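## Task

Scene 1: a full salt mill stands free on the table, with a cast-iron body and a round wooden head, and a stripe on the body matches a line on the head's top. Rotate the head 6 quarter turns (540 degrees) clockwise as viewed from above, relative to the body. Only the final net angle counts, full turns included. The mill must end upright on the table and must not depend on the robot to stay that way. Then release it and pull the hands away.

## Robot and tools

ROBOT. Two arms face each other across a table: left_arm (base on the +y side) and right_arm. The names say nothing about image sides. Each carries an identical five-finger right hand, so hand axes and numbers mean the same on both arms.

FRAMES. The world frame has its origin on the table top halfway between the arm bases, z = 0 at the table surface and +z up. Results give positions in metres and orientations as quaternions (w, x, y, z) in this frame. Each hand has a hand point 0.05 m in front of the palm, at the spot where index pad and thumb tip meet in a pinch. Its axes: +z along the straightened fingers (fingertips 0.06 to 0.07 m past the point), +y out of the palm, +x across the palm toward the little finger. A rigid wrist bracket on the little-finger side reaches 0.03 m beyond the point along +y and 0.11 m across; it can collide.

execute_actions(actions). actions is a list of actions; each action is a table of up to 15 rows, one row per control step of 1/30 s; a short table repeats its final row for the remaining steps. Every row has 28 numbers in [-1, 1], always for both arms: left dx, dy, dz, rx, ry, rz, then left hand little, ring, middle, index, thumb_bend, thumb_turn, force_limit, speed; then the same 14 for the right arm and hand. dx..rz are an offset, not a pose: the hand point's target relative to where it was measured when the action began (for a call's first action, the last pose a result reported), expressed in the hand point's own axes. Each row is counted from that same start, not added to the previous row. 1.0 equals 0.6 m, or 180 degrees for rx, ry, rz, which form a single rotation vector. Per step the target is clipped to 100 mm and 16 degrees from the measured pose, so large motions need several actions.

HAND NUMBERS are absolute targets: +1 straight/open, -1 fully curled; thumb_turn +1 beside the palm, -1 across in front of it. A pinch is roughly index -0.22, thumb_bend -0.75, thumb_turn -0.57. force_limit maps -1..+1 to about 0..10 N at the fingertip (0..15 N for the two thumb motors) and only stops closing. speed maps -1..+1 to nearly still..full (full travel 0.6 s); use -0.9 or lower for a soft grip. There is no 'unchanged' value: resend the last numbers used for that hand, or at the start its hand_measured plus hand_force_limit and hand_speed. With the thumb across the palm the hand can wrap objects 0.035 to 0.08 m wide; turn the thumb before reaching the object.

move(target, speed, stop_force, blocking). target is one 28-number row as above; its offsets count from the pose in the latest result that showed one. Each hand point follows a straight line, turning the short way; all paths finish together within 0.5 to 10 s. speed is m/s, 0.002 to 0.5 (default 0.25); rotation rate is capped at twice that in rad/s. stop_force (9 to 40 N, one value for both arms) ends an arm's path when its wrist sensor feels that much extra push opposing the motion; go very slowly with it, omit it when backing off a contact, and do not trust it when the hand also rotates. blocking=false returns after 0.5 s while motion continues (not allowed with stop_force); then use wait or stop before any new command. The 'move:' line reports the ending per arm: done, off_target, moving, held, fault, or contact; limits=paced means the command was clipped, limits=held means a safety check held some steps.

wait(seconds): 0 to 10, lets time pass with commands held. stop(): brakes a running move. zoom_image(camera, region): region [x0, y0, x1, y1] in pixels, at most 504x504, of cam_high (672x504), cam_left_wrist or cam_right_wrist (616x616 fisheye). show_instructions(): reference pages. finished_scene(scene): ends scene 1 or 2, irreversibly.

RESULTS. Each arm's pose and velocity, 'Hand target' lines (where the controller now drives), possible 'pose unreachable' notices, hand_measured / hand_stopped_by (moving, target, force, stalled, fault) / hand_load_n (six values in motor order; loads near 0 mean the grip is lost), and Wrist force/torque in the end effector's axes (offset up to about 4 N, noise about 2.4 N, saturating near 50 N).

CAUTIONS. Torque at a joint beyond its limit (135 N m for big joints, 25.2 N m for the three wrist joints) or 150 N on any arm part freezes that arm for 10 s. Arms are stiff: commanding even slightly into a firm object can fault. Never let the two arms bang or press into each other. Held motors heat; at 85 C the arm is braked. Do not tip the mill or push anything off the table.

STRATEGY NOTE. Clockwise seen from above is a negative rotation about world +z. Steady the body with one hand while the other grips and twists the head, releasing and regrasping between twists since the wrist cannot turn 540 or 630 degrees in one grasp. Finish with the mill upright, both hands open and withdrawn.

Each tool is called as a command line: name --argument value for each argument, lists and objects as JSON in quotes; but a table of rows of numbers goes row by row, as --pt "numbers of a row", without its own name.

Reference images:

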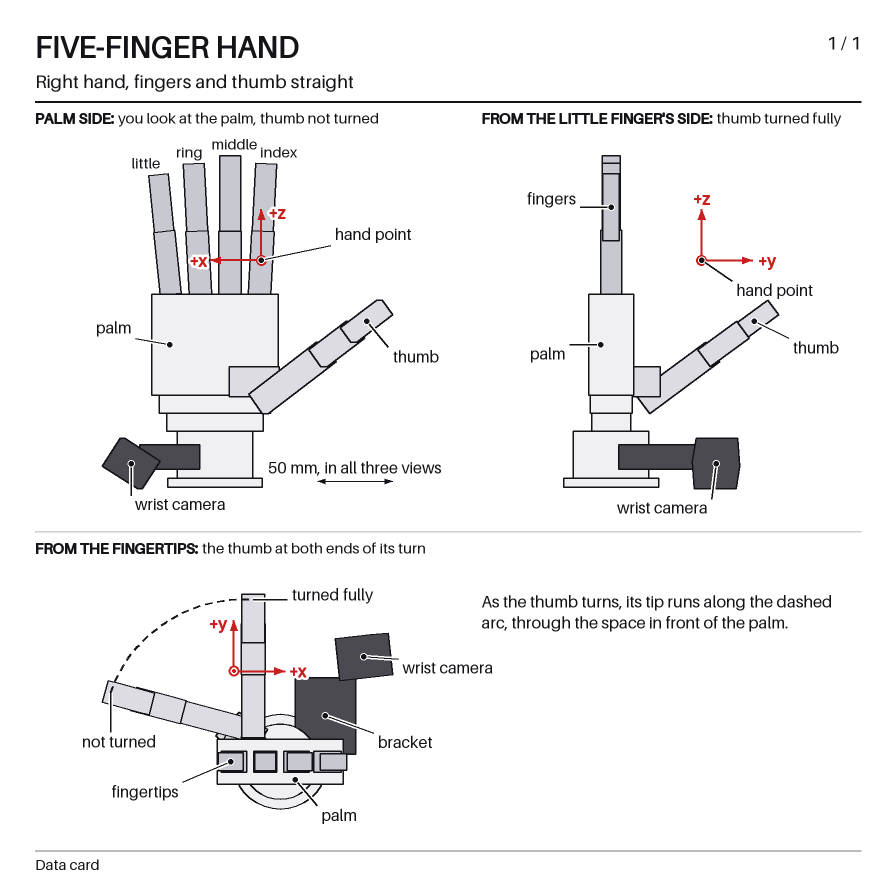

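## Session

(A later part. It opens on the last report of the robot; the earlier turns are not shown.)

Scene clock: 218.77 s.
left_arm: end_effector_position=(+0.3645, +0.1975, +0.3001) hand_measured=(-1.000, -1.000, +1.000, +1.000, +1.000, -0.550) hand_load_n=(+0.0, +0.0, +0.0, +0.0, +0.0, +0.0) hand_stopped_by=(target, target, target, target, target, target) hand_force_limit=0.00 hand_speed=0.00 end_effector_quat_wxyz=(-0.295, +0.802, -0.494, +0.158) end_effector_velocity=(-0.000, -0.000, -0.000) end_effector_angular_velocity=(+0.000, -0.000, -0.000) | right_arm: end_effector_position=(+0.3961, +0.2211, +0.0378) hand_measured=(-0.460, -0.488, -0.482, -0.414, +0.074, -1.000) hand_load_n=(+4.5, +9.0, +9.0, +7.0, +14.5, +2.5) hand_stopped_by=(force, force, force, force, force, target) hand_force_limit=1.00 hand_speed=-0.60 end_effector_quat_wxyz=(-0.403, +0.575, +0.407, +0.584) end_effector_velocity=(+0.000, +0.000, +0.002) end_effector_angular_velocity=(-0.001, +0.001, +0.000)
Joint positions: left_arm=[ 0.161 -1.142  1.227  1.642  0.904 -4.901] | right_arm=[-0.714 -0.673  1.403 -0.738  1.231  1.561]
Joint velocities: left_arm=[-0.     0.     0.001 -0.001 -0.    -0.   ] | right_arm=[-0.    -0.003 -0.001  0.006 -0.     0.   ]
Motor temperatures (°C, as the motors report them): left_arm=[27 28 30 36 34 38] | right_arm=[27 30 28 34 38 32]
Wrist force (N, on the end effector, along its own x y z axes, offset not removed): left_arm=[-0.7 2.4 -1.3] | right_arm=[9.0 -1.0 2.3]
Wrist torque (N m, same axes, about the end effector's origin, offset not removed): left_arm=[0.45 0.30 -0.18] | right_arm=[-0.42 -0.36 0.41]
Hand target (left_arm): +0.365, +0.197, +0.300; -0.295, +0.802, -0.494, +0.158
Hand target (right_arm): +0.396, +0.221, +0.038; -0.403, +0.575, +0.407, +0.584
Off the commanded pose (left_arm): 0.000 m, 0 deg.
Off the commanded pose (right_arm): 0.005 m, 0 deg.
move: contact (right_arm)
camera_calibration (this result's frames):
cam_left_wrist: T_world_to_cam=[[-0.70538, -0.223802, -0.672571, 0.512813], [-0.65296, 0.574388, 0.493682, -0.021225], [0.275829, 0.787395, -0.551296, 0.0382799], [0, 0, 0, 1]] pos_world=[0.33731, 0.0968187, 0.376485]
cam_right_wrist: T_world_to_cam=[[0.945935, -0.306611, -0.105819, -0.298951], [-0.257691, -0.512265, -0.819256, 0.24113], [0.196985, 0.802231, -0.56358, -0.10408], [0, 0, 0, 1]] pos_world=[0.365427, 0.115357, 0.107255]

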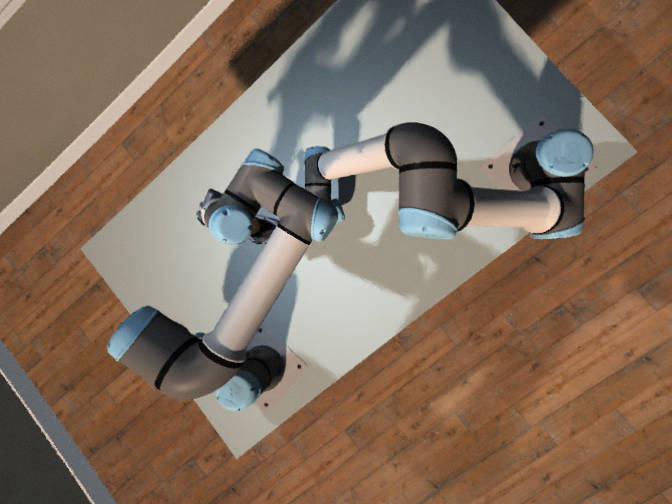

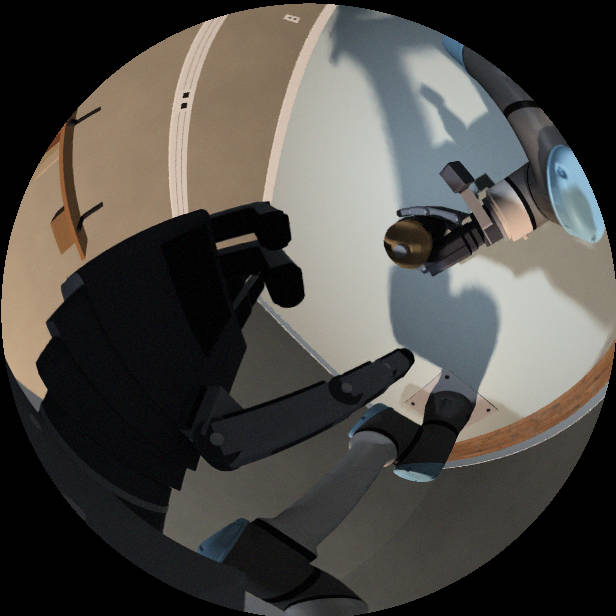

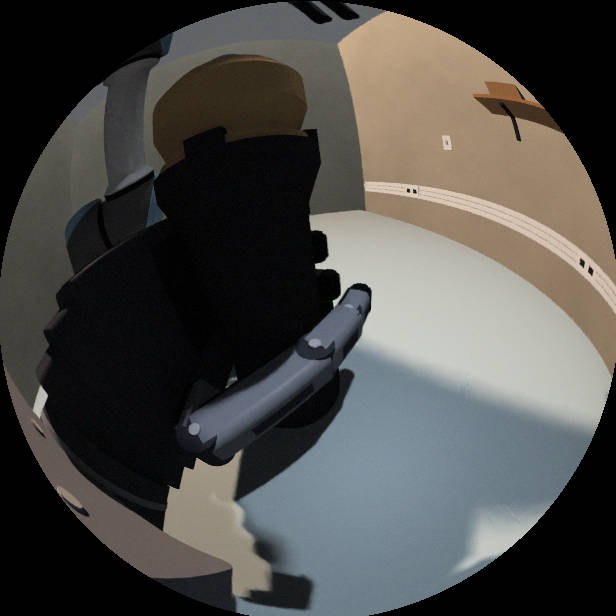

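move --target '[0.0092,0.0805,0.106,0.067,0,0, -1,-1,0.6,0.6,1,-0.55,0,0, 0,0,0,0,0,0, -1,-1,-1,-1,-1,-1,1,-0.6]' --speed 0.15

Scene clock: 241.33 s.
left_arm: end_effector_position=(+0.3680, +0.1964, +0.2204) hand_measured=(-1.000, -1.000, +0.600, +0.600, +1.000, -0.550) hand_load_n=(+0.0, +0.0, +0.0, +0.0, +0.0, +0.0) hand_stopped_by=(target, target, target, target, target, target) hand_force_limit=0.00 hand_speed=0.00 end_effector_quat_wxyz=(-0.378, +0.767, -0.475, +0.208) end_effector_velocity=(+0.000, -0.000, -0.002) end_effector_angular_velocity=(+0.001, -0.004, +0.001) | right_arm: end_effector_position=(+0.3961, +0.2211, +0.0378) hand_measured=(-0.460, -0.488, -0.482, -0.414, +0.074, -1.000) hand_load_n=(+4.0, +8.5, +9.0, +7.0, +14.5, +2.5) hand_stopped_by=(force, force, force, force, force, target) hand_force_limit=1.00 hand_speed=-0.60 end_effector_quat_wxyz=(-0.403, +0.575, +0.407, +0.584) end_effector_velocity=(+0.001, -0.000, +0.001) end_effector_angular_velocity=(+0.002, -0.002, -0.001)
Joint positions: left_arm=[ 0.071 -1.086  1.47   1.506  0.722 -5.077] | right_arm=[-0.714 -0.673  1.403 -0.738  1.231  1.561]
Joint velocities: left_arm=[-0.002  0.002  0.004 -0.002 -0.003 -0.005] | right_arm=[-0.001 -0.     0.    -0.003  0.     0.   ]
Motor temperatures (°C, as the motors report them): left_arm=[27 28 30 36 34 38] | right_arm=[27 30 28 34 38 32]
Wrist force (N, on the end effector, along its own x y z axes, offset not removed): left_arm=[0.2 1.4 -1.1] | right_arm=[9.4 0.1 1.9]
Wrist torque (N m, same axes, about the end effector's origin, offset not removed): left_arm=[0.26 0.02 -0.08] | right_arm=[-0.30 -0.58 0.38]
Hand target (left_arm): +0.368, +0.196, +0.220; -0.378, +0.767, -0.475, +0.208
Hand target (right_arm): +0.396, +0.221, +0.038; -0.403, +0.575, +0.407, +0.584
Off the commanded pose (left_arm): 0.000 m, 0 deg.
Off the commanded pose (right_arm): 0.000 m, 0 deg.
move: done
camera_calibration (this result's frames):
cam_left_wrist: T_world_to_cam=[[-0.568392, -0.146258, -0.809654, 0.425976], [-0.733717, 0.535373, 0.418371, 0.0750625], [0.372277, 0.831856, -0.411614, -0.080796], [0, 0, 0, 1]] pos_world=[0.327275, 0.0893267, 0.280232]
cam_right_wrist: T_world_to_cam=[[0.945931, -0.306617, -0.105835, -0.298938], [-0.257705, -0.512247, -0.819263, 0.241138], [0.196986, 0.80224, -0.563567, -0.104082], [0, 0, 0, 1]] pos_world=[0.36542, 0.115362, 0.10726]

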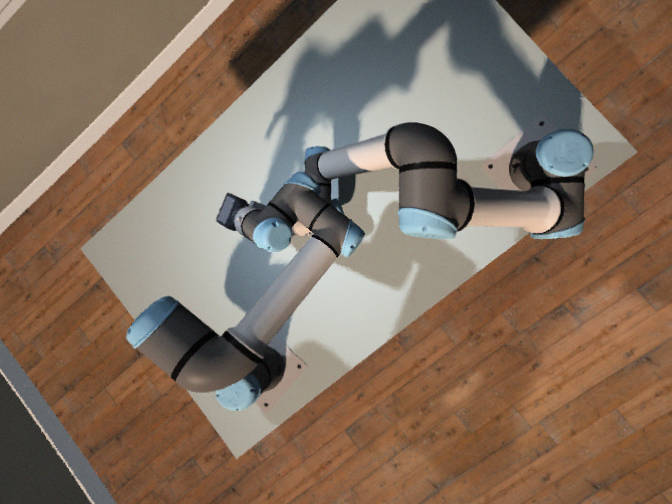

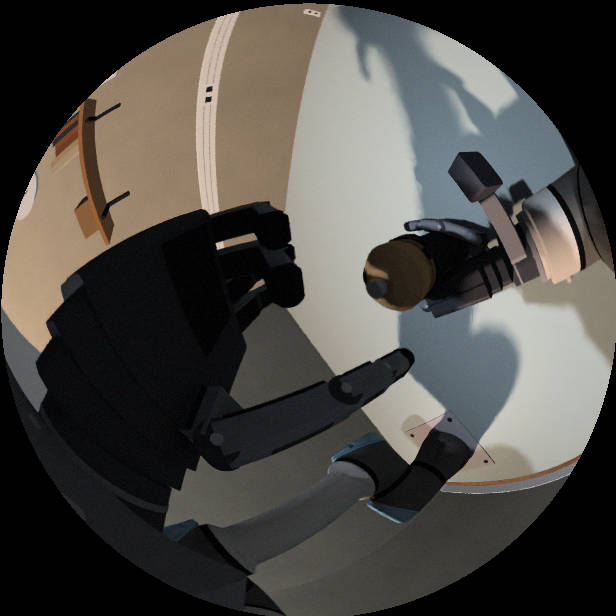

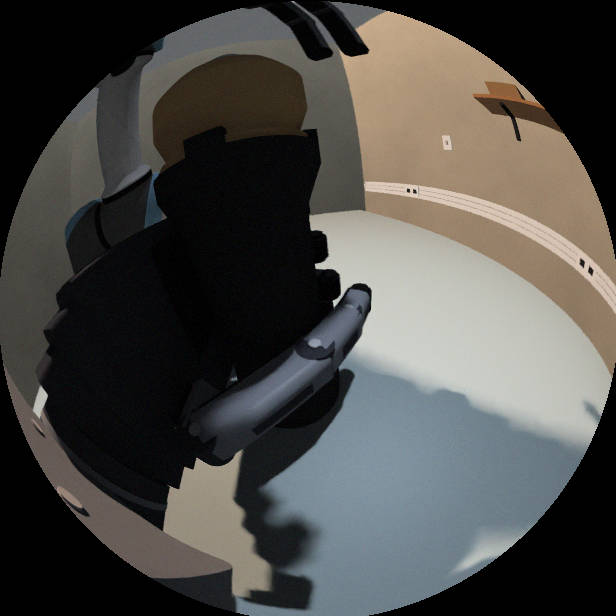

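zoom_image --camera "cam_left_wrist" --region '[330, 210, 470, 350]'

Region (330, 210, 470, 350) of cam_left_wrist's 616x616 image, scaled by 3.600, with more detail than that image has.

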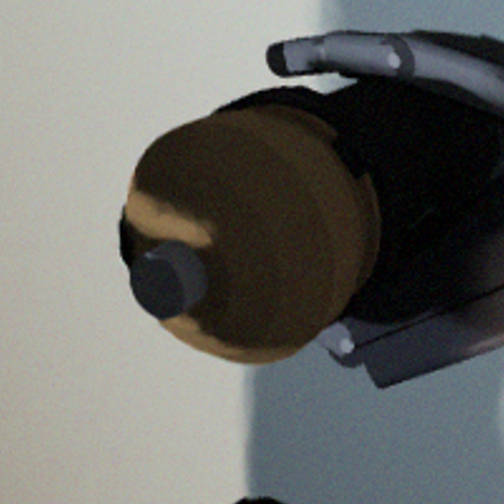

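move --target '[0.0039,0.0752,0.0607,0,0,0, -1,-1,0.6,0.6,1,-0.55,0,0, 0,0,0,0,0,0, -1,-1,-1,-1,-1,-1,1,-0.6]' --speed 0.06

Scene clock: 257.13 s.
left_arm: end_effector_position=(+0.3681, +0.1962, +0.1625) hand_measured=(-1.000, -1.000, +0.600, +0.600, +1.000, -0.550) hand_load_n=(+0.0, +0.0, +0.0, +0.0, +0.0, +0.0) hand_stopped_by=(target, target, target, target, target, target) hand_force_limit=0.00 hand_speed=0.00 end_effector_quat_wxyz=(-0.378, +0.767, -0.475, +0.208) end_effector_velocity=(+0.000, +0.000, -0.002) end_effector_angular_velocity=(+0.002, +0.001, +0.000) | right_arm: end_effector_position=(+0.3961, +0.2211, +0.0378) hand_measured=(-0.460, -0.488, -0.482, -0.414, +0.074, -1.000) hand_load_n=(+4.0, +8.5, +9.0, +7.0, +14.5, +2.5) hand_stopped_by=(force, force, force, force, force, target) hand_force_limit=1.00 hand_speed=-0.60 end_effector_quat_wxyz=(-0.403, +0.575, +0.407, +0.584) end_effector_velocity=(+0.001, -0.000, +0.000) end_effector_angular_velocity=(-0.000, -0.000, -0.000)
Joint positions: left_arm=[ 0.071 -1.027  1.539  1.378  0.722 -5.077] | right_arm=[-0.714 -0.673  1.403 -0.738  1.231  1.561]
Joint velocities: left_arm=[ 0.     0.003  0.001 -0.003  0.     0.   ] | right_arm=[-0.001 -0.    -0.     0.001 -0.001 -0.001]
Motor temperatures (°C, as the motors report them): left_arm=[27 28 30 36 34 38] | right_arm=[27 30 28 34 38 32]
Wrist force (N, on the end effector, along its own x y z axes, offset not removed): left_arm=[0.4 2.6 -1.7] | right_arm=[10.3 -2.0 2.8]
Wrist torque (N m, same axes, about the end effector's origin, offset not removed): left_arm=[0.52 0.10 0.01] | right_arm=[-0.62 -0.66 0.71]
Hand target (left_arm): +0.368, +0.196, +0.162; -0.378, +0.767, -0.475, +0.208
Hand target (right_arm): +0.396, +0.221, +0.038; -0.403, +0.575, +0.407, +0.584
Off the commanded pose (left_arm): 0.000 m, 0 deg.
Off the commanded pose (right_arm): 0.000 m, 0 deg.
move: done
camera_calibration (this result's frames):
cam_left_wrist: T_world_to_cam=[[-0.568425, -0.146265, -0.809629, 0.379174], [-0.733701, 0.535375, 0.418398, 0.0994105], [0.372259, 0.831853, -0.411635, -0.10446], [0, 0, 0, 1]] pos_world=[0.327355, 0.0891331, 0.222398]
cam_right_wrist: T_world_to_cam=[[0.945936, -0.306608, -0.105817, -0.298952], [-0.257686, -0.51226, -0.81926, 0.241129], [0.196986, 0.802235, -0.563574, -0.104082], [0, 0, 0, 1]] pos_world=[0.365427, 0.115358, 0.107256]

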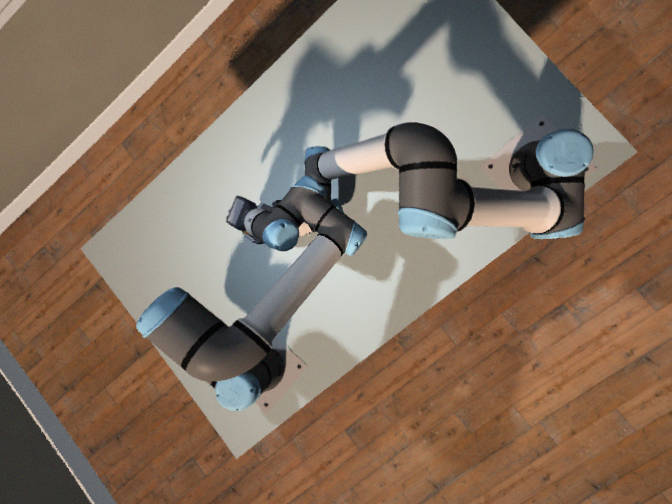

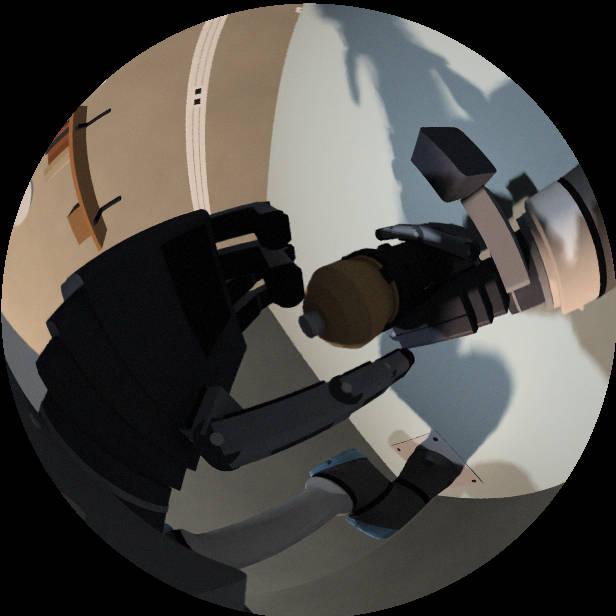

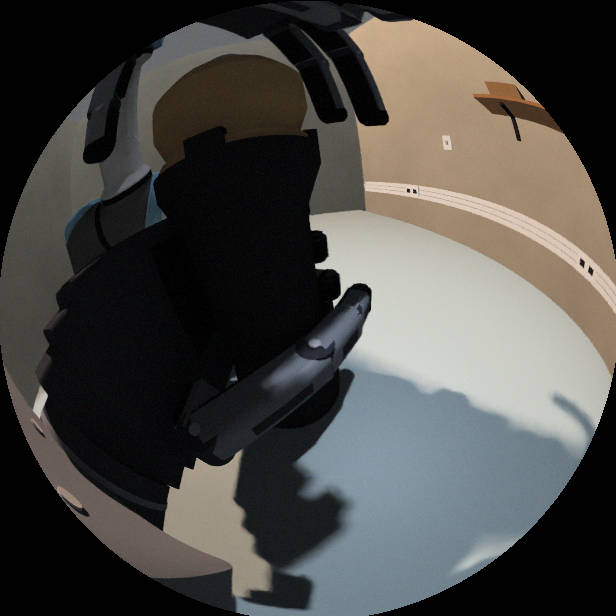

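move --target '[0,0,0,0,0,0, -1,-1,-0.5,-0.5,-1,-0.55,1,-0.75, 0,0,0,0,0,0, -1,-1,-1,-1,-1,-1,1,-0.6]' --speed 0.06

Scene clock: 264.37 s.
left_arm: end_effector_position=(+0.3681, +0.1962, +0.1625) hand_measured=(-1.000, -1.000, +0.108, +0.162, +0.398, -0.550) hand_load_n=(+0.0, +0.0, +13.5, +10.5, +14.0, +1.0) hand_stopped_by=(target, target, force, force, force, target) hand_force_limit=1.00 hand_speed=-0.75 end_effector_quat_wxyz=(-0.378, +0.767, -0.475, +0.208) end_effector_velocity=(+0.000, -0.000, +0.000) end_effector_angular_velocity=(-0.002, -0.001, +0.001) | right_arm: end_effector_position=(+0.3961, +0.2211, +0.0378) hand_measured=(-0.460, -0.488, -0.482, -0.414, +0.074, -1.000) hand_load_n=(+2.5, +7.0, +8.0, +7.0, +14.5, +2.0) hand_stopped_by=(force, force, force, force, force, target) hand_force_limit=1.00 hand_speed=-0.60 end_effector_quat_wxyz=(-0.403, +0.575, +0.407, +0.584) end_effector_velocity=(-0.000, +0.001, +0.001) end_effector_angular_velocity=(+0.001, -0.002, +0.001)
Joint positions: left_arm=[ 0.071 -1.027  1.539  1.378  0.722 -5.077] | right_arm=[-0.714 -0.673  1.403 -0.738  1.231  1.561]
Joint velocities: left_arm=[ 0.    -0.    -0.001 -0.001  0.    -0.   ] | right_arm=[ 0.     0.    -0.001 -0.002 -0.    -0.   ]
Motor temperatures (°C, as the motors report them): left_arm=[27 28 30 36 34 38] | right_arm=[27 30 28 34 38 32]
Wrist force (N, on the end effector, along its own x y z axes, offset not removed): left_arm=[0.2 -3.9 6.3] | right_arm=[11.5 -7.6 -10.4]
Wrist torque (N m, same axes, about the end effector's origin, offset not removed): left_arm=[0.78 0.01 -0.30] | right_arm=[-0.50 0.03 -0.15]
Hand target (left_arm): +0.368, +0.196, +0.163; -0.378, +0.767, -0.475, +0.208
Hand target (right_arm): +0.396, +0.221, +0.038; -0.403, +0.575, +0.407, +0.584
Off the commanded pose (left_arm): 0.000 m, 0 deg.
Off the commanded pose (right_arm): 0.000 m, 0 deg.
move: done
camera_calibration (this result's frames):
cam_left_wrist: T_world_to_cam=[[-0.568471, -0.146317, -0.809588, 0.379188], [-0.733701, 0.535348, 0.418432, 0.0994081], [0.372187, 0.831862, -0.411682, -0.104444], [0, 0, 0, 1]] pos_world=[0.327366, 0.0891469, 0.222393]
cam_right_wrist: T_world_to_cam=[[0.945939, -0.30659, -0.105837, -0.29894], [-0.257693, -0.512259, -0.819259, 0.241131], [0.19696, 0.802243, -0.563572, -0.104077], [0, 0, 0, 1]] pos_world=[0.365416, 0.115365, 0.107254]

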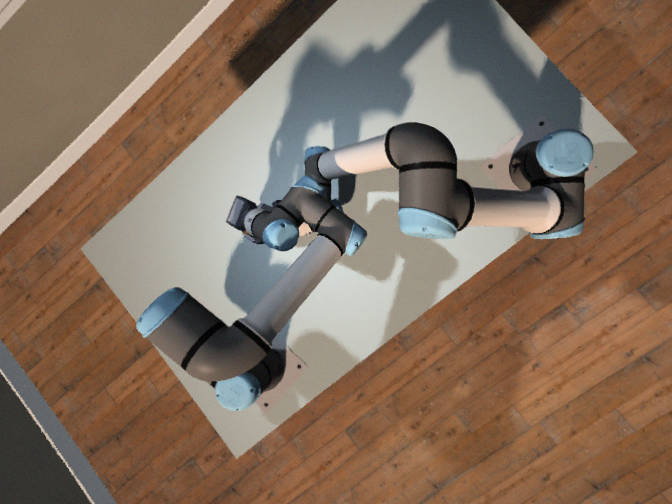

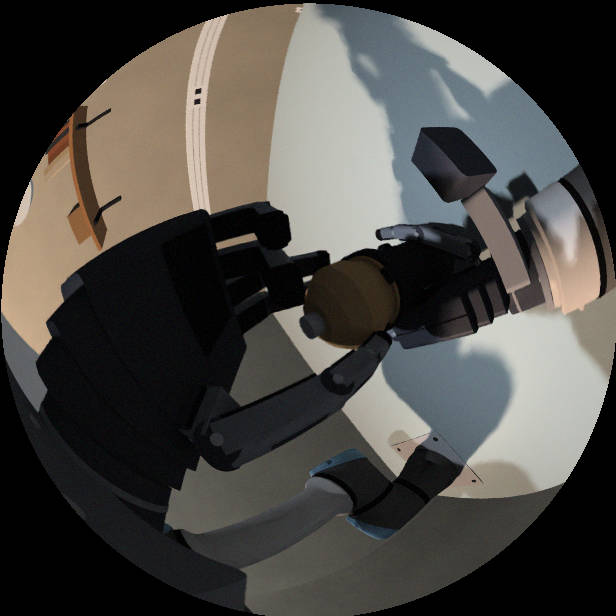

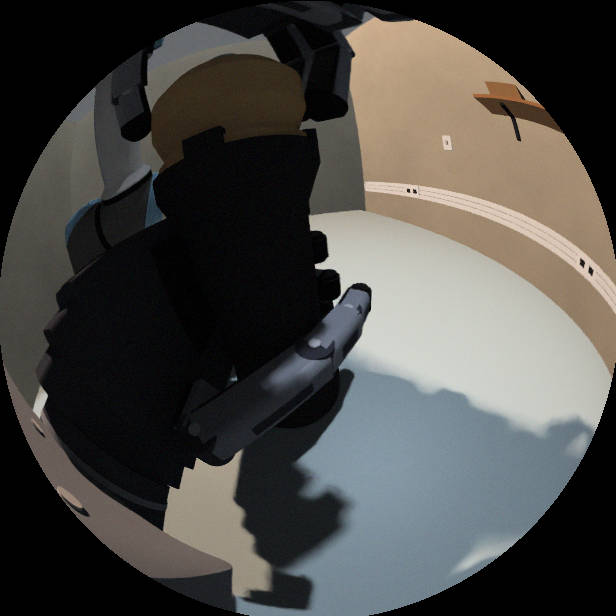

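move --target '[0,0,0,0.010,0.1944,0.157, -1,-1,-0.5,-0.5,-1,-0.55,1,-0.75, 0,0,0,0,0,0, -1,-1,-1,-1,-1,-1,1,-0.6]' --speed 0.2

Scene clock: 269.77 s.
left_arm: end_effector_position=(+0.3682, +0.1963, +0.1623) hand_measured=(-1.000, -1.000, +0.110, +0.162, +0.398, -0.550) hand_load_n=(+0.0, +0.0, +19.0, +9.0, +12.5, -5.5) hand_stopped_by=(target, target, force, force, force, target) hand_force_limit=1.00 hand_speed=-0.75 end_effector_quat_wxyz=(-0.270, +0.527, -0.732, +0.337) end_effector_velocity=(-0.000, +0.000, -0.001) end_effector_angular_velocity=(-0.001, +0.002, -0.013) | right_arm: end_effector_position=(+0.3961, +0.2211, +0.0378) hand_measured=(-0.460, -0.488, -0.482, -0.414, +0.074, -1.000) hand_load_n=(+5.0, +9.5, +9.0, +7.0, +14.0, +0.0) hand_stopped_by=(force, force, force, force, force, target) hand_force_limit=1.00 hand_speed=-0.60 end_effector_quat_wxyz=(-0.403, +0.575, +0.407, +0.584) end_effector_velocity=(-0.001, +0.001, +0.000) end_effector_angular_velocity=(+0.001, -0.000, +0.002)
Joint positions: left_arm=[ 0.038 -1.402  1.842  0.608  0.808 -3.966] | right_arm=[-0.714 -0.673  1.403 -0.738  1.231  1.561]
Joint velocities: left_arm=[ 0.002 -0.007  0.006 -0.013  0.009  0.017] | right_arm=[ 0.001 -0.     0.    -0.001 -0.001  0.   ]
Motor temperatures (°C, as the motors report them): left_arm=[27 28 30 36 34 38] | right_arm=[27 30 28 34 38 32]
Wrist force (N, on the end effector, along its own x y z axes, offset not removed): left_arm=[10.6 -6.6 11.1] | right_arm=[3.4 -10.2 13.2]
Wrist torque (N m, same axes, about the end effector's origin, offset not removed): left_arm=[0.27 0.03 -0.50] | right_arm=[-1.00 -1.29 -1.30]
Hand target (left_arm): +0.368, +0.196, +0.162; +0.270, -0.527, +0.732, -0.337
Hand target (right_arm): +0.396, +0.221, +0.038; -0.403, +0.575, +0.407, +0.584
Off the commanded pose (left_arm): 0.000 m, 0 deg.
Off the commanded pose (right_arm): 0.000 m, 0 deg.
move: done
camera_calibration (this result's frames):
cam_left_wrist: T_world_to_cam=[[-0.504214, 0.298505, -0.810347, 0.268193], [-0.141672, 0.897054, 0.418596, -0.189468], [0.851879, 0.325866, -0.410017, -0.182216], [0, 0, 0, 1]] pos_world=[0.26361, 0.149284, 0.221928]
cam_right_wrist: T_world_to_cam=[[0.945949, -0.306569, -0.10581, -0.29894], [-0.25766, -0.512273, -0.81926, 0.241123], [0.196956, 0.802242, -0.563575, -0.104077], [0, 0, 0, 1]] pos_world=[0.365408, 0.11537, 0.107256]

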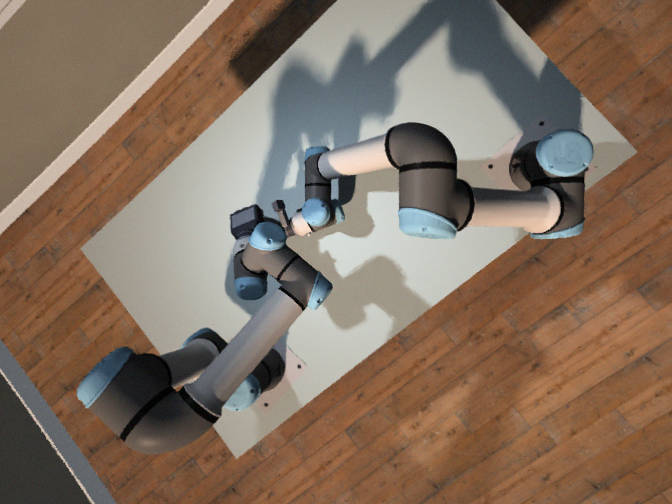

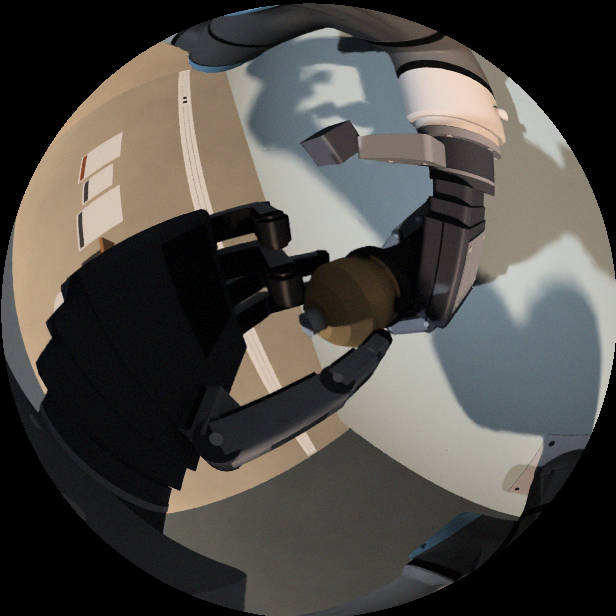

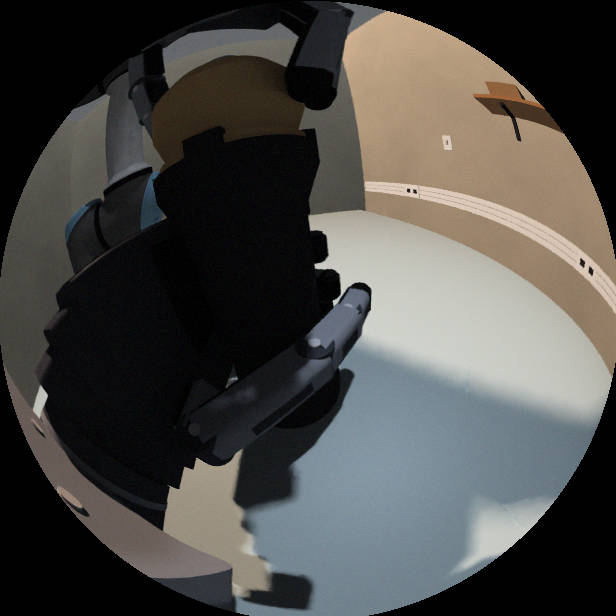

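zoom_image --camera "cam_left_wrist" --region '[270, 230, 420, 380]'

Region (270, 230, 420, 380) of cam_left_wrist's 616x616 image, scaled by 3.360, with more detail than that image has.

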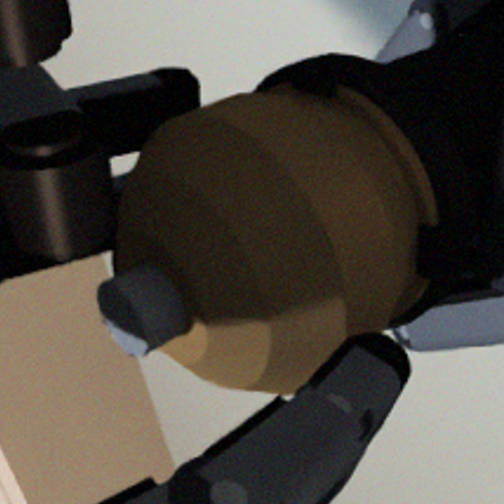

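move --target '[0.0028,0,0,0.010,0.1944,0.157, -1,-1,-0.5,-0.5,-1,-0.55,1,-0.75, 0,0,0,0,0,0, -1,-1,-1,-1,-1,-1,1,-0.6]' --speed 0.25

Scene clock: 305.80 s.
left_arm: end_effector_position=(+0.3675, +0.1945, +0.1620) hand_measured=(-1.000, -1.000, +0.122, +0.162, +0.398, -0.550) hand_load_n=(+0.0, +0.0, +19.5, +10.5, +8.0, -1.5) hand_stopped_by=(target, target, force, force, force, target) hand_force_limit=1.00 hand_speed=-0.75 end_effector_quat_wxyz=(-0.121, +0.207, -0.878, +0.415) end_effector_velocity=(+0.000, -0.000, -0.000) end_effector_angular_velocity=(-0.000, +0.003, -0.010) | right_arm: end_effector_position=(+0.3961, +0.2211, +0.0378) hand_measured=(-0.460, -0.488, -0.482, -0.414, +0.074, -1.000) hand_load_n=(+7.0, +11.0, +10.0, +6.5, +13.5, -1.0) hand_stopped_by=(force, force, force, force, force, target) hand_force_limit=1.00 hand_speed=-0.60 end_effector_quat_wxyz=(-0.403, +0.575, +0.407, +0.584) end_effector_velocity=(+0.001, -0.000, +0.001) end_effector_angular_velocity=(+0.002, -0.001, -0.002)
Joint positions: left_arm=[ 0.316 -1.595  1.975  0.297  1.549 -3.106] | right_arm=[-0.714 -0.673  1.403 -0.738  1.231  1.561]
Joint velocities: left_arm=[ 0.008  0.002 -0.003  0.001  0.015  0.009] | right_arm=[-0.001 -0.    -0.002 -0.     0.001  0.001]
Motor temperatures (°C, as the motors report them): left_arm=[27 28 30 36 34 38] | right_arm=[27 30 28 34 38 32]
Wrist force (N, on the end effector, along its own x y z axes, offset not removed): left_arm=[0.9 -15.3 11.8] | right_arm=[-2.4 -12.7 16.0]
Wrist torque (N m, same axes, about the end effector's origin, offset not removed): left_arm=[0.57 -0.08 -0.42] | right_arm=[-1.37 -1.58 -1.18]
Hand target (left_arm): +0.368, +0.195, +0.162; +0.121, -0.206, +0.878, -0.415
Hand target (right_arm): +0.396, +0.221, +0.038; -0.403, +0.575, +0.407, +0.584
Off the commanded pose (left_arm): 0.000 m, 0 deg.
Off the commanded pose (right_arm): 0.000 m, 0 deg.
move: done
camera_calibration (this result's frames):
cam_left_wrist: T_world_to_cam=[[-0.144676, 0.567646, -0.810461, 0.0836987], [0.533043, 0.734778, 0.419484, -0.404458], [0.833627, -0.37132, -0.408885, -0.0390167], [0, 0, 0, 1]] pos_world=[0.260228, 0.235188, 0.221545]
cam_right_wrist: T_world_to_cam=[[0.94594, -0.306586, -0.105841, -0.298935], [-0.257695, -0.512266, -0.819254, 0.241131], [0.196953, 0.80224, -0.563578, -0.104076], [0, 0, 0, 1]] pos_world=[0.365411, 0.115367, 0.107253]

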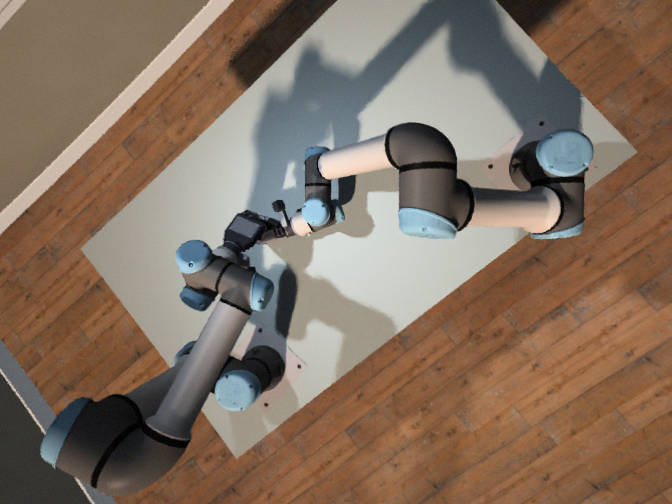

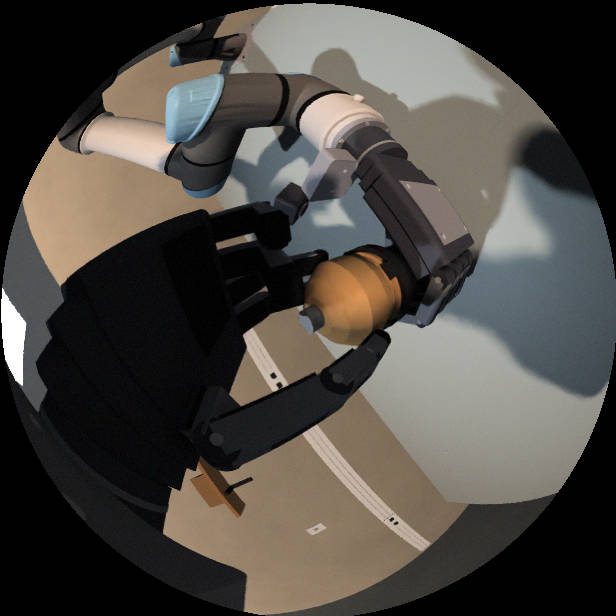

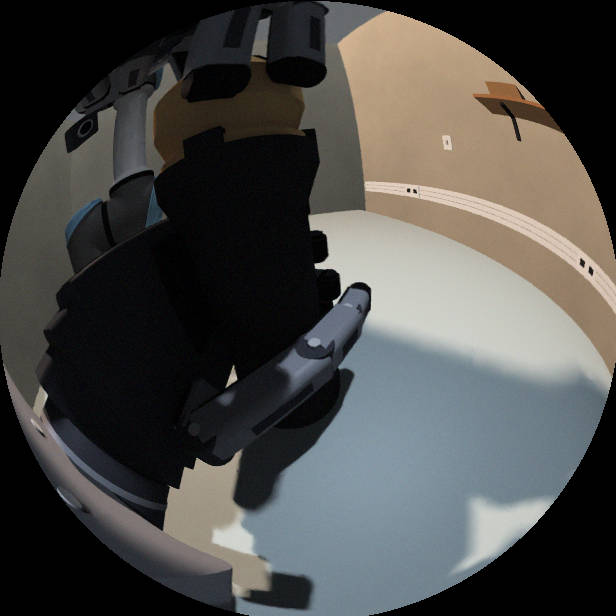

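zoom_image --camera "cam_left_wrist" --region '[270, 230, 420, 380]'

Region (270, 230, 420, 380) of cam_left_wrist's 616x616 image, scaled by 3.360, with more detail than that image has.

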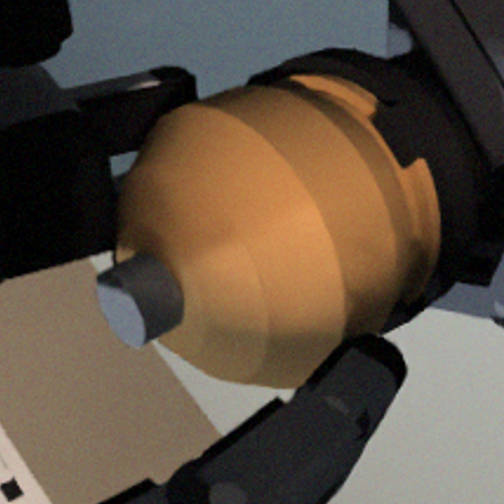

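move --target '[0.0035,-0.0017,0.0008,0.0133,0.2592,0.2093, -1,-1,-0.5,-0.5,-1,-0.55,1,-0.75, 0,0,0,0,0,0, -1,-1,-1,-1,-1,-1,1,-0.6]' --speed 0.25

Scene clock: 330.60 s.
left_arm: end_effector_position=(+0.3659, +0.1923, +0.1628) hand_measured=(-1.000, -1.000, +0.130, +0.162, +0.396, -0.550) hand_load_n=(+0.0, +0.0, +20.5, +11.5, +6.0, -1.5) hand_stopped_by=(target, target, force, force, force, target) hand_force_limit=1.00 hand_speed=-0.75 end_effector_quat_wxyz=(-0.101, +0.260, +0.864, -0.420) end_effector_velocity=(-0.001, +0.001, -0.001) end_effector_angular_velocity=(+0.005, +0.005, -0.012) | right_arm: end_effector_position=(+0.3962, +0.2210, +0.0378) hand_measured=(-0.458, -0.488, -0.482, -0.414, +0.074, -1.000) hand_load_n=(+11.0, +14.0, +11.0, +5.5, +13.0, -2.5) hand_stopped_by=(force, force, force, force, force, target) hand_force_limit=1.00 hand_speed=-0.60 end_effector_quat_wxyz=(-0.403, +0.575, +0.407, +0.584) end_effector_velocity=(+0.000, +0.000, +0.001) end_effector_angular_velocity=(+0.002, -0.001, -0.000)
Joint positions: left_arm=[ 0.713 -1.169  1.615  0.931  2.45  -1.763] | right_arm=[-0.714 -0.673  1.403 -0.738  1.231  1.561]
Joint velocities: left_arm=[ 0.002  0.009 -0.005  0.019  0.002  0.021] | right_arm=[ 0.001 -0.    -0.001 -0.002  0.001  0.   ]
Motor temperatures (°C, as the motors report them): left_arm=[27 28 30 36 34 38] | right_arm=[27 30 28 34 38 32]
Wrist force (N, on the end effector, along its own x y z axes, offset not removed): left_arm=[0.5 -15.2 21.4] | right_arm=[-7.2 5.8 26.4]
Wrist torque (N m, same axes, about the end effector's origin, offset not removed): left_arm=[0.78 -0.46 -0.33] | right_arm=[-0.84 -2.44 0.47]
Hand target (left_arm): +0.366, +0.192, +0.163; -0.102, +0.260, +0.863, -0.420
Hand target (right_arm): +0.396, +0.221, +0.038; -0.403, +0.575, +0.407, +0.584
Off the commanded pose (left_arm): 0.001 m, 0 deg.
Off the commanded pose (right_arm): 0.000 m, 0 deg.
move: done
camera_calibration (this result's frames):
cam_left_wrist: T_world_to_cam=[[0.420334, 0.409097, -0.809913, -0.090929], [0.902175, -0.0930565, 0.421213, -0.378464], [0.0969493, -0.907734, -0.408192, 0.334388], [0, 0, 0, 1]] pos_world=[0.347243, 0.305516, 0.222264]
cam_right_wrist: T_world_to_cam=[[0.945923, -0.306641, -0.105834, -0.298951], [-0.257722, -0.512265, -0.819246, 0.241128], [0.196999, 0.802219, -0.563592, -0.104087], [0, 0, 0, 1]] pos_world=[0.365433, 0.115351, 0.107241]

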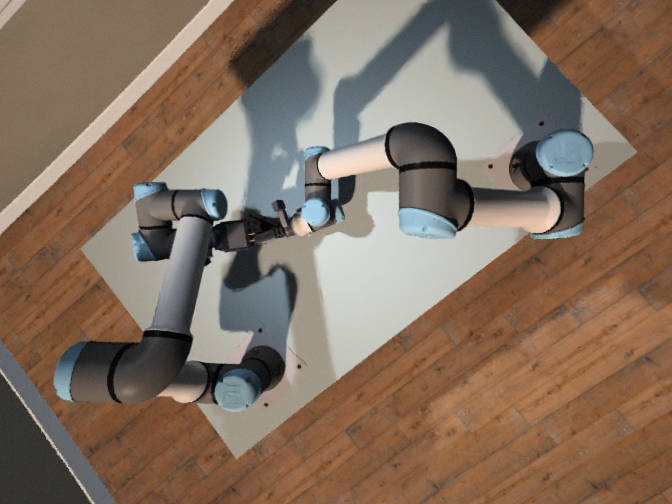

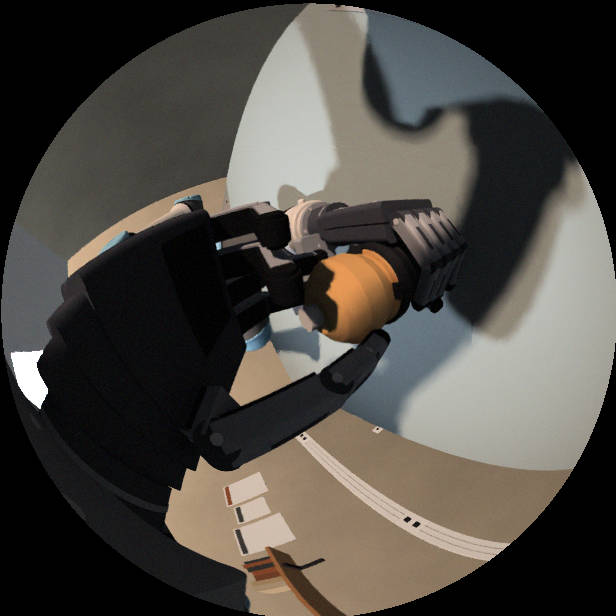

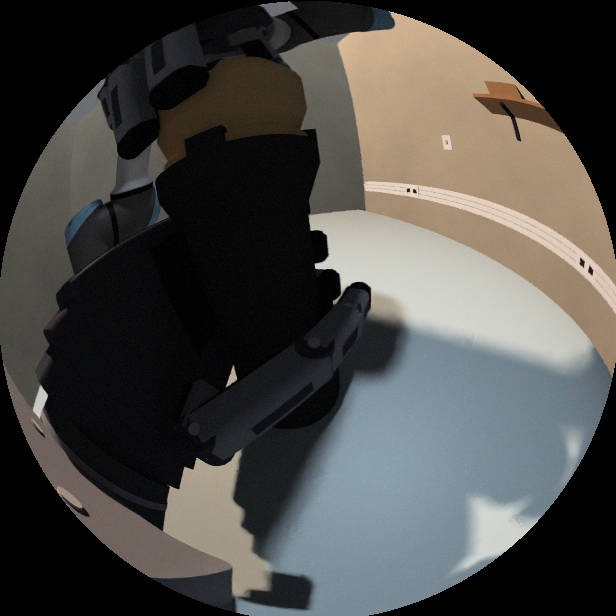

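move --target '[0,-0.0021,0.0026,0,0,0, -1,-1,-0.5,-0.5,-1,-0.55,1,-0.75, 0,0,0,0,0,0, -1,-1,-1,-1,-1,-1,1,-0.6]' --speed 0.02

Scene clock: 337.53 s.
left_arm: end_effector_position=(+0.3649, +0.1907, +0.1628) hand_measured=(-1.000, -1.000, +0.132, +0.162, +0.396, -0.550) hand_load_n=(+0.0, +0.0, +15.0, +6.5, +9.0, -0.5) hand_stopped_by=(target, target, force, force, force, target) hand_force_limit=1.00 hand_speed=-0.75 end_effector_quat_wxyz=(-0.101, +0.260, +0.864, -0.420) end_effector_velocity=(-0.001, -0.001, +0.000) end_effector_angular_velocity=(-0.001, +0.000, +0.000) | right_arm: end_effector_position=(+0.3961, +0.2211, +0.0378) hand_measured=(-0.458, -0.488, -0.482, -0.414, +0.074, -1.000) hand_load_n=(+8.0, +11.5, +10.0, +6.0, +13.5, -1.0) hand_stopped_by=(force, force, force, force, force, target) hand_force_limit=1.00 hand_speed=-0.60 end_effector_quat_wxyz=(-0.403, +0.575, +0.407, +0.584) end_effector_velocity=(-0.001, +0.000, +0.000) end_effector_angular_velocity=(+0.001, +0.000, -0.001)
Joint positions: left_arm=[ 0.708 -1.17   1.616  0.927  2.449 -1.77 ] | right_arm=[-0.714 -0.673  1.403 -0.738  1.231  1.561]
Joint velocities: left_arm=[-0.002 -0.002  0.001 -0.002  0.    -0.004] | right_arm=[ 0.001 -0.     0.    -0.001  0.002  0.001]
Motor temperatures (°C, as the motors report them): left_arm=[27 28 30 36 34 38] | right_arm=[27 30 28 34 38 32]
Wrist force (N, on the end effector, along its own x y z axes, offset not removed): left_arm=[-0.2 -4.0 7.3] | right_arm=[-4.3 1.2 11.4]
Wrist torque (N m, same axes, about the end effector's origin, offset not removed): left_arm=[0.22 -0.09 -0.21] | right_arm=[-0.94 -1.14 0.24]
Hand target (left_arm): +0.365, +0.191, +0.163; -0.101, +0.260, +0.864, -0.420
Hand target (right_arm): +0.396, +0.221, +0.038; -0.403, +0.575, +0.407, +0.584
Off the commanded pose (left_arm): 0.000 m, 0 deg.
Off the commanded pose (right_arm): 0.000 m, 0 deg.
move: done
camera_calibration (this result's frames):
cam_left_wrist: T_world_to_cam=[[0.420316, 0.409206, -0.809867, -0.0899057], [0.902177, -0.0930482, 0.42121, -0.377707], [0.0970051, -0.907685, -0.408286, 0.333016], [0, 0, 0, 1]] pos_world=[0.346243, 0.303918, 0.222248]
cam_right_wrist: T_world_to_cam=[[0.94594, -0.306586, -0.105843, -0.298935], [-0.257697, -0.512267, -0.819253, 0.24113], [0.196951, 0.80224, -0.56358, -0.104076], [0, 0, 0, 1]] pos_world=[0.365411, 0.115367, 0.107252]

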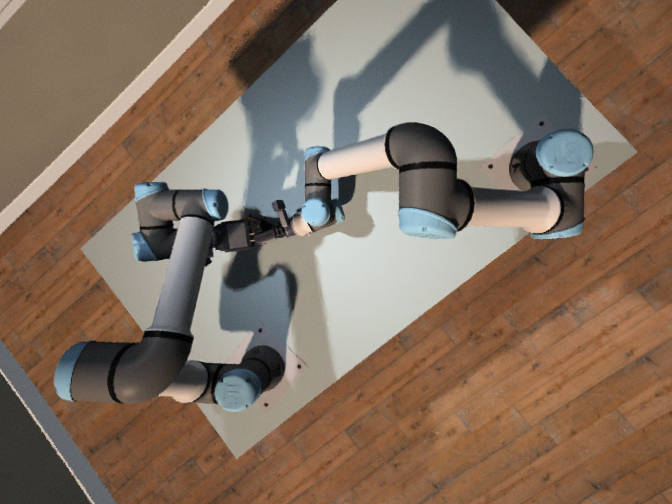

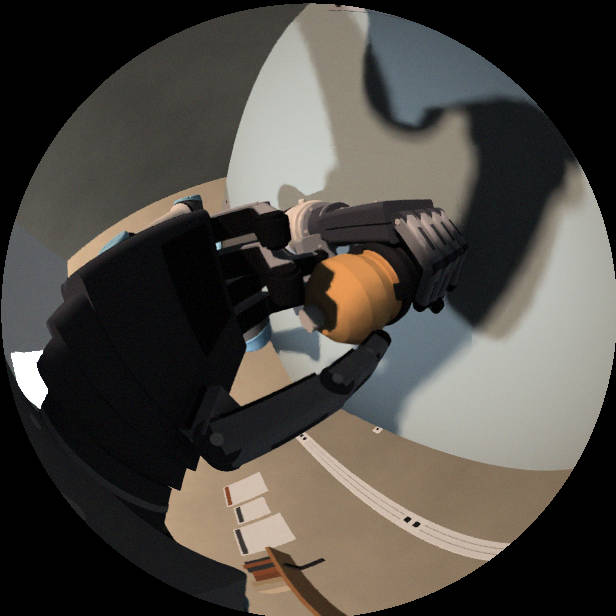

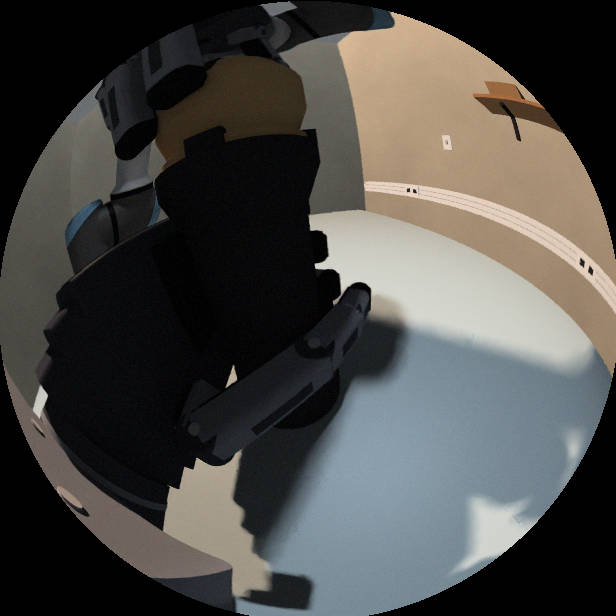

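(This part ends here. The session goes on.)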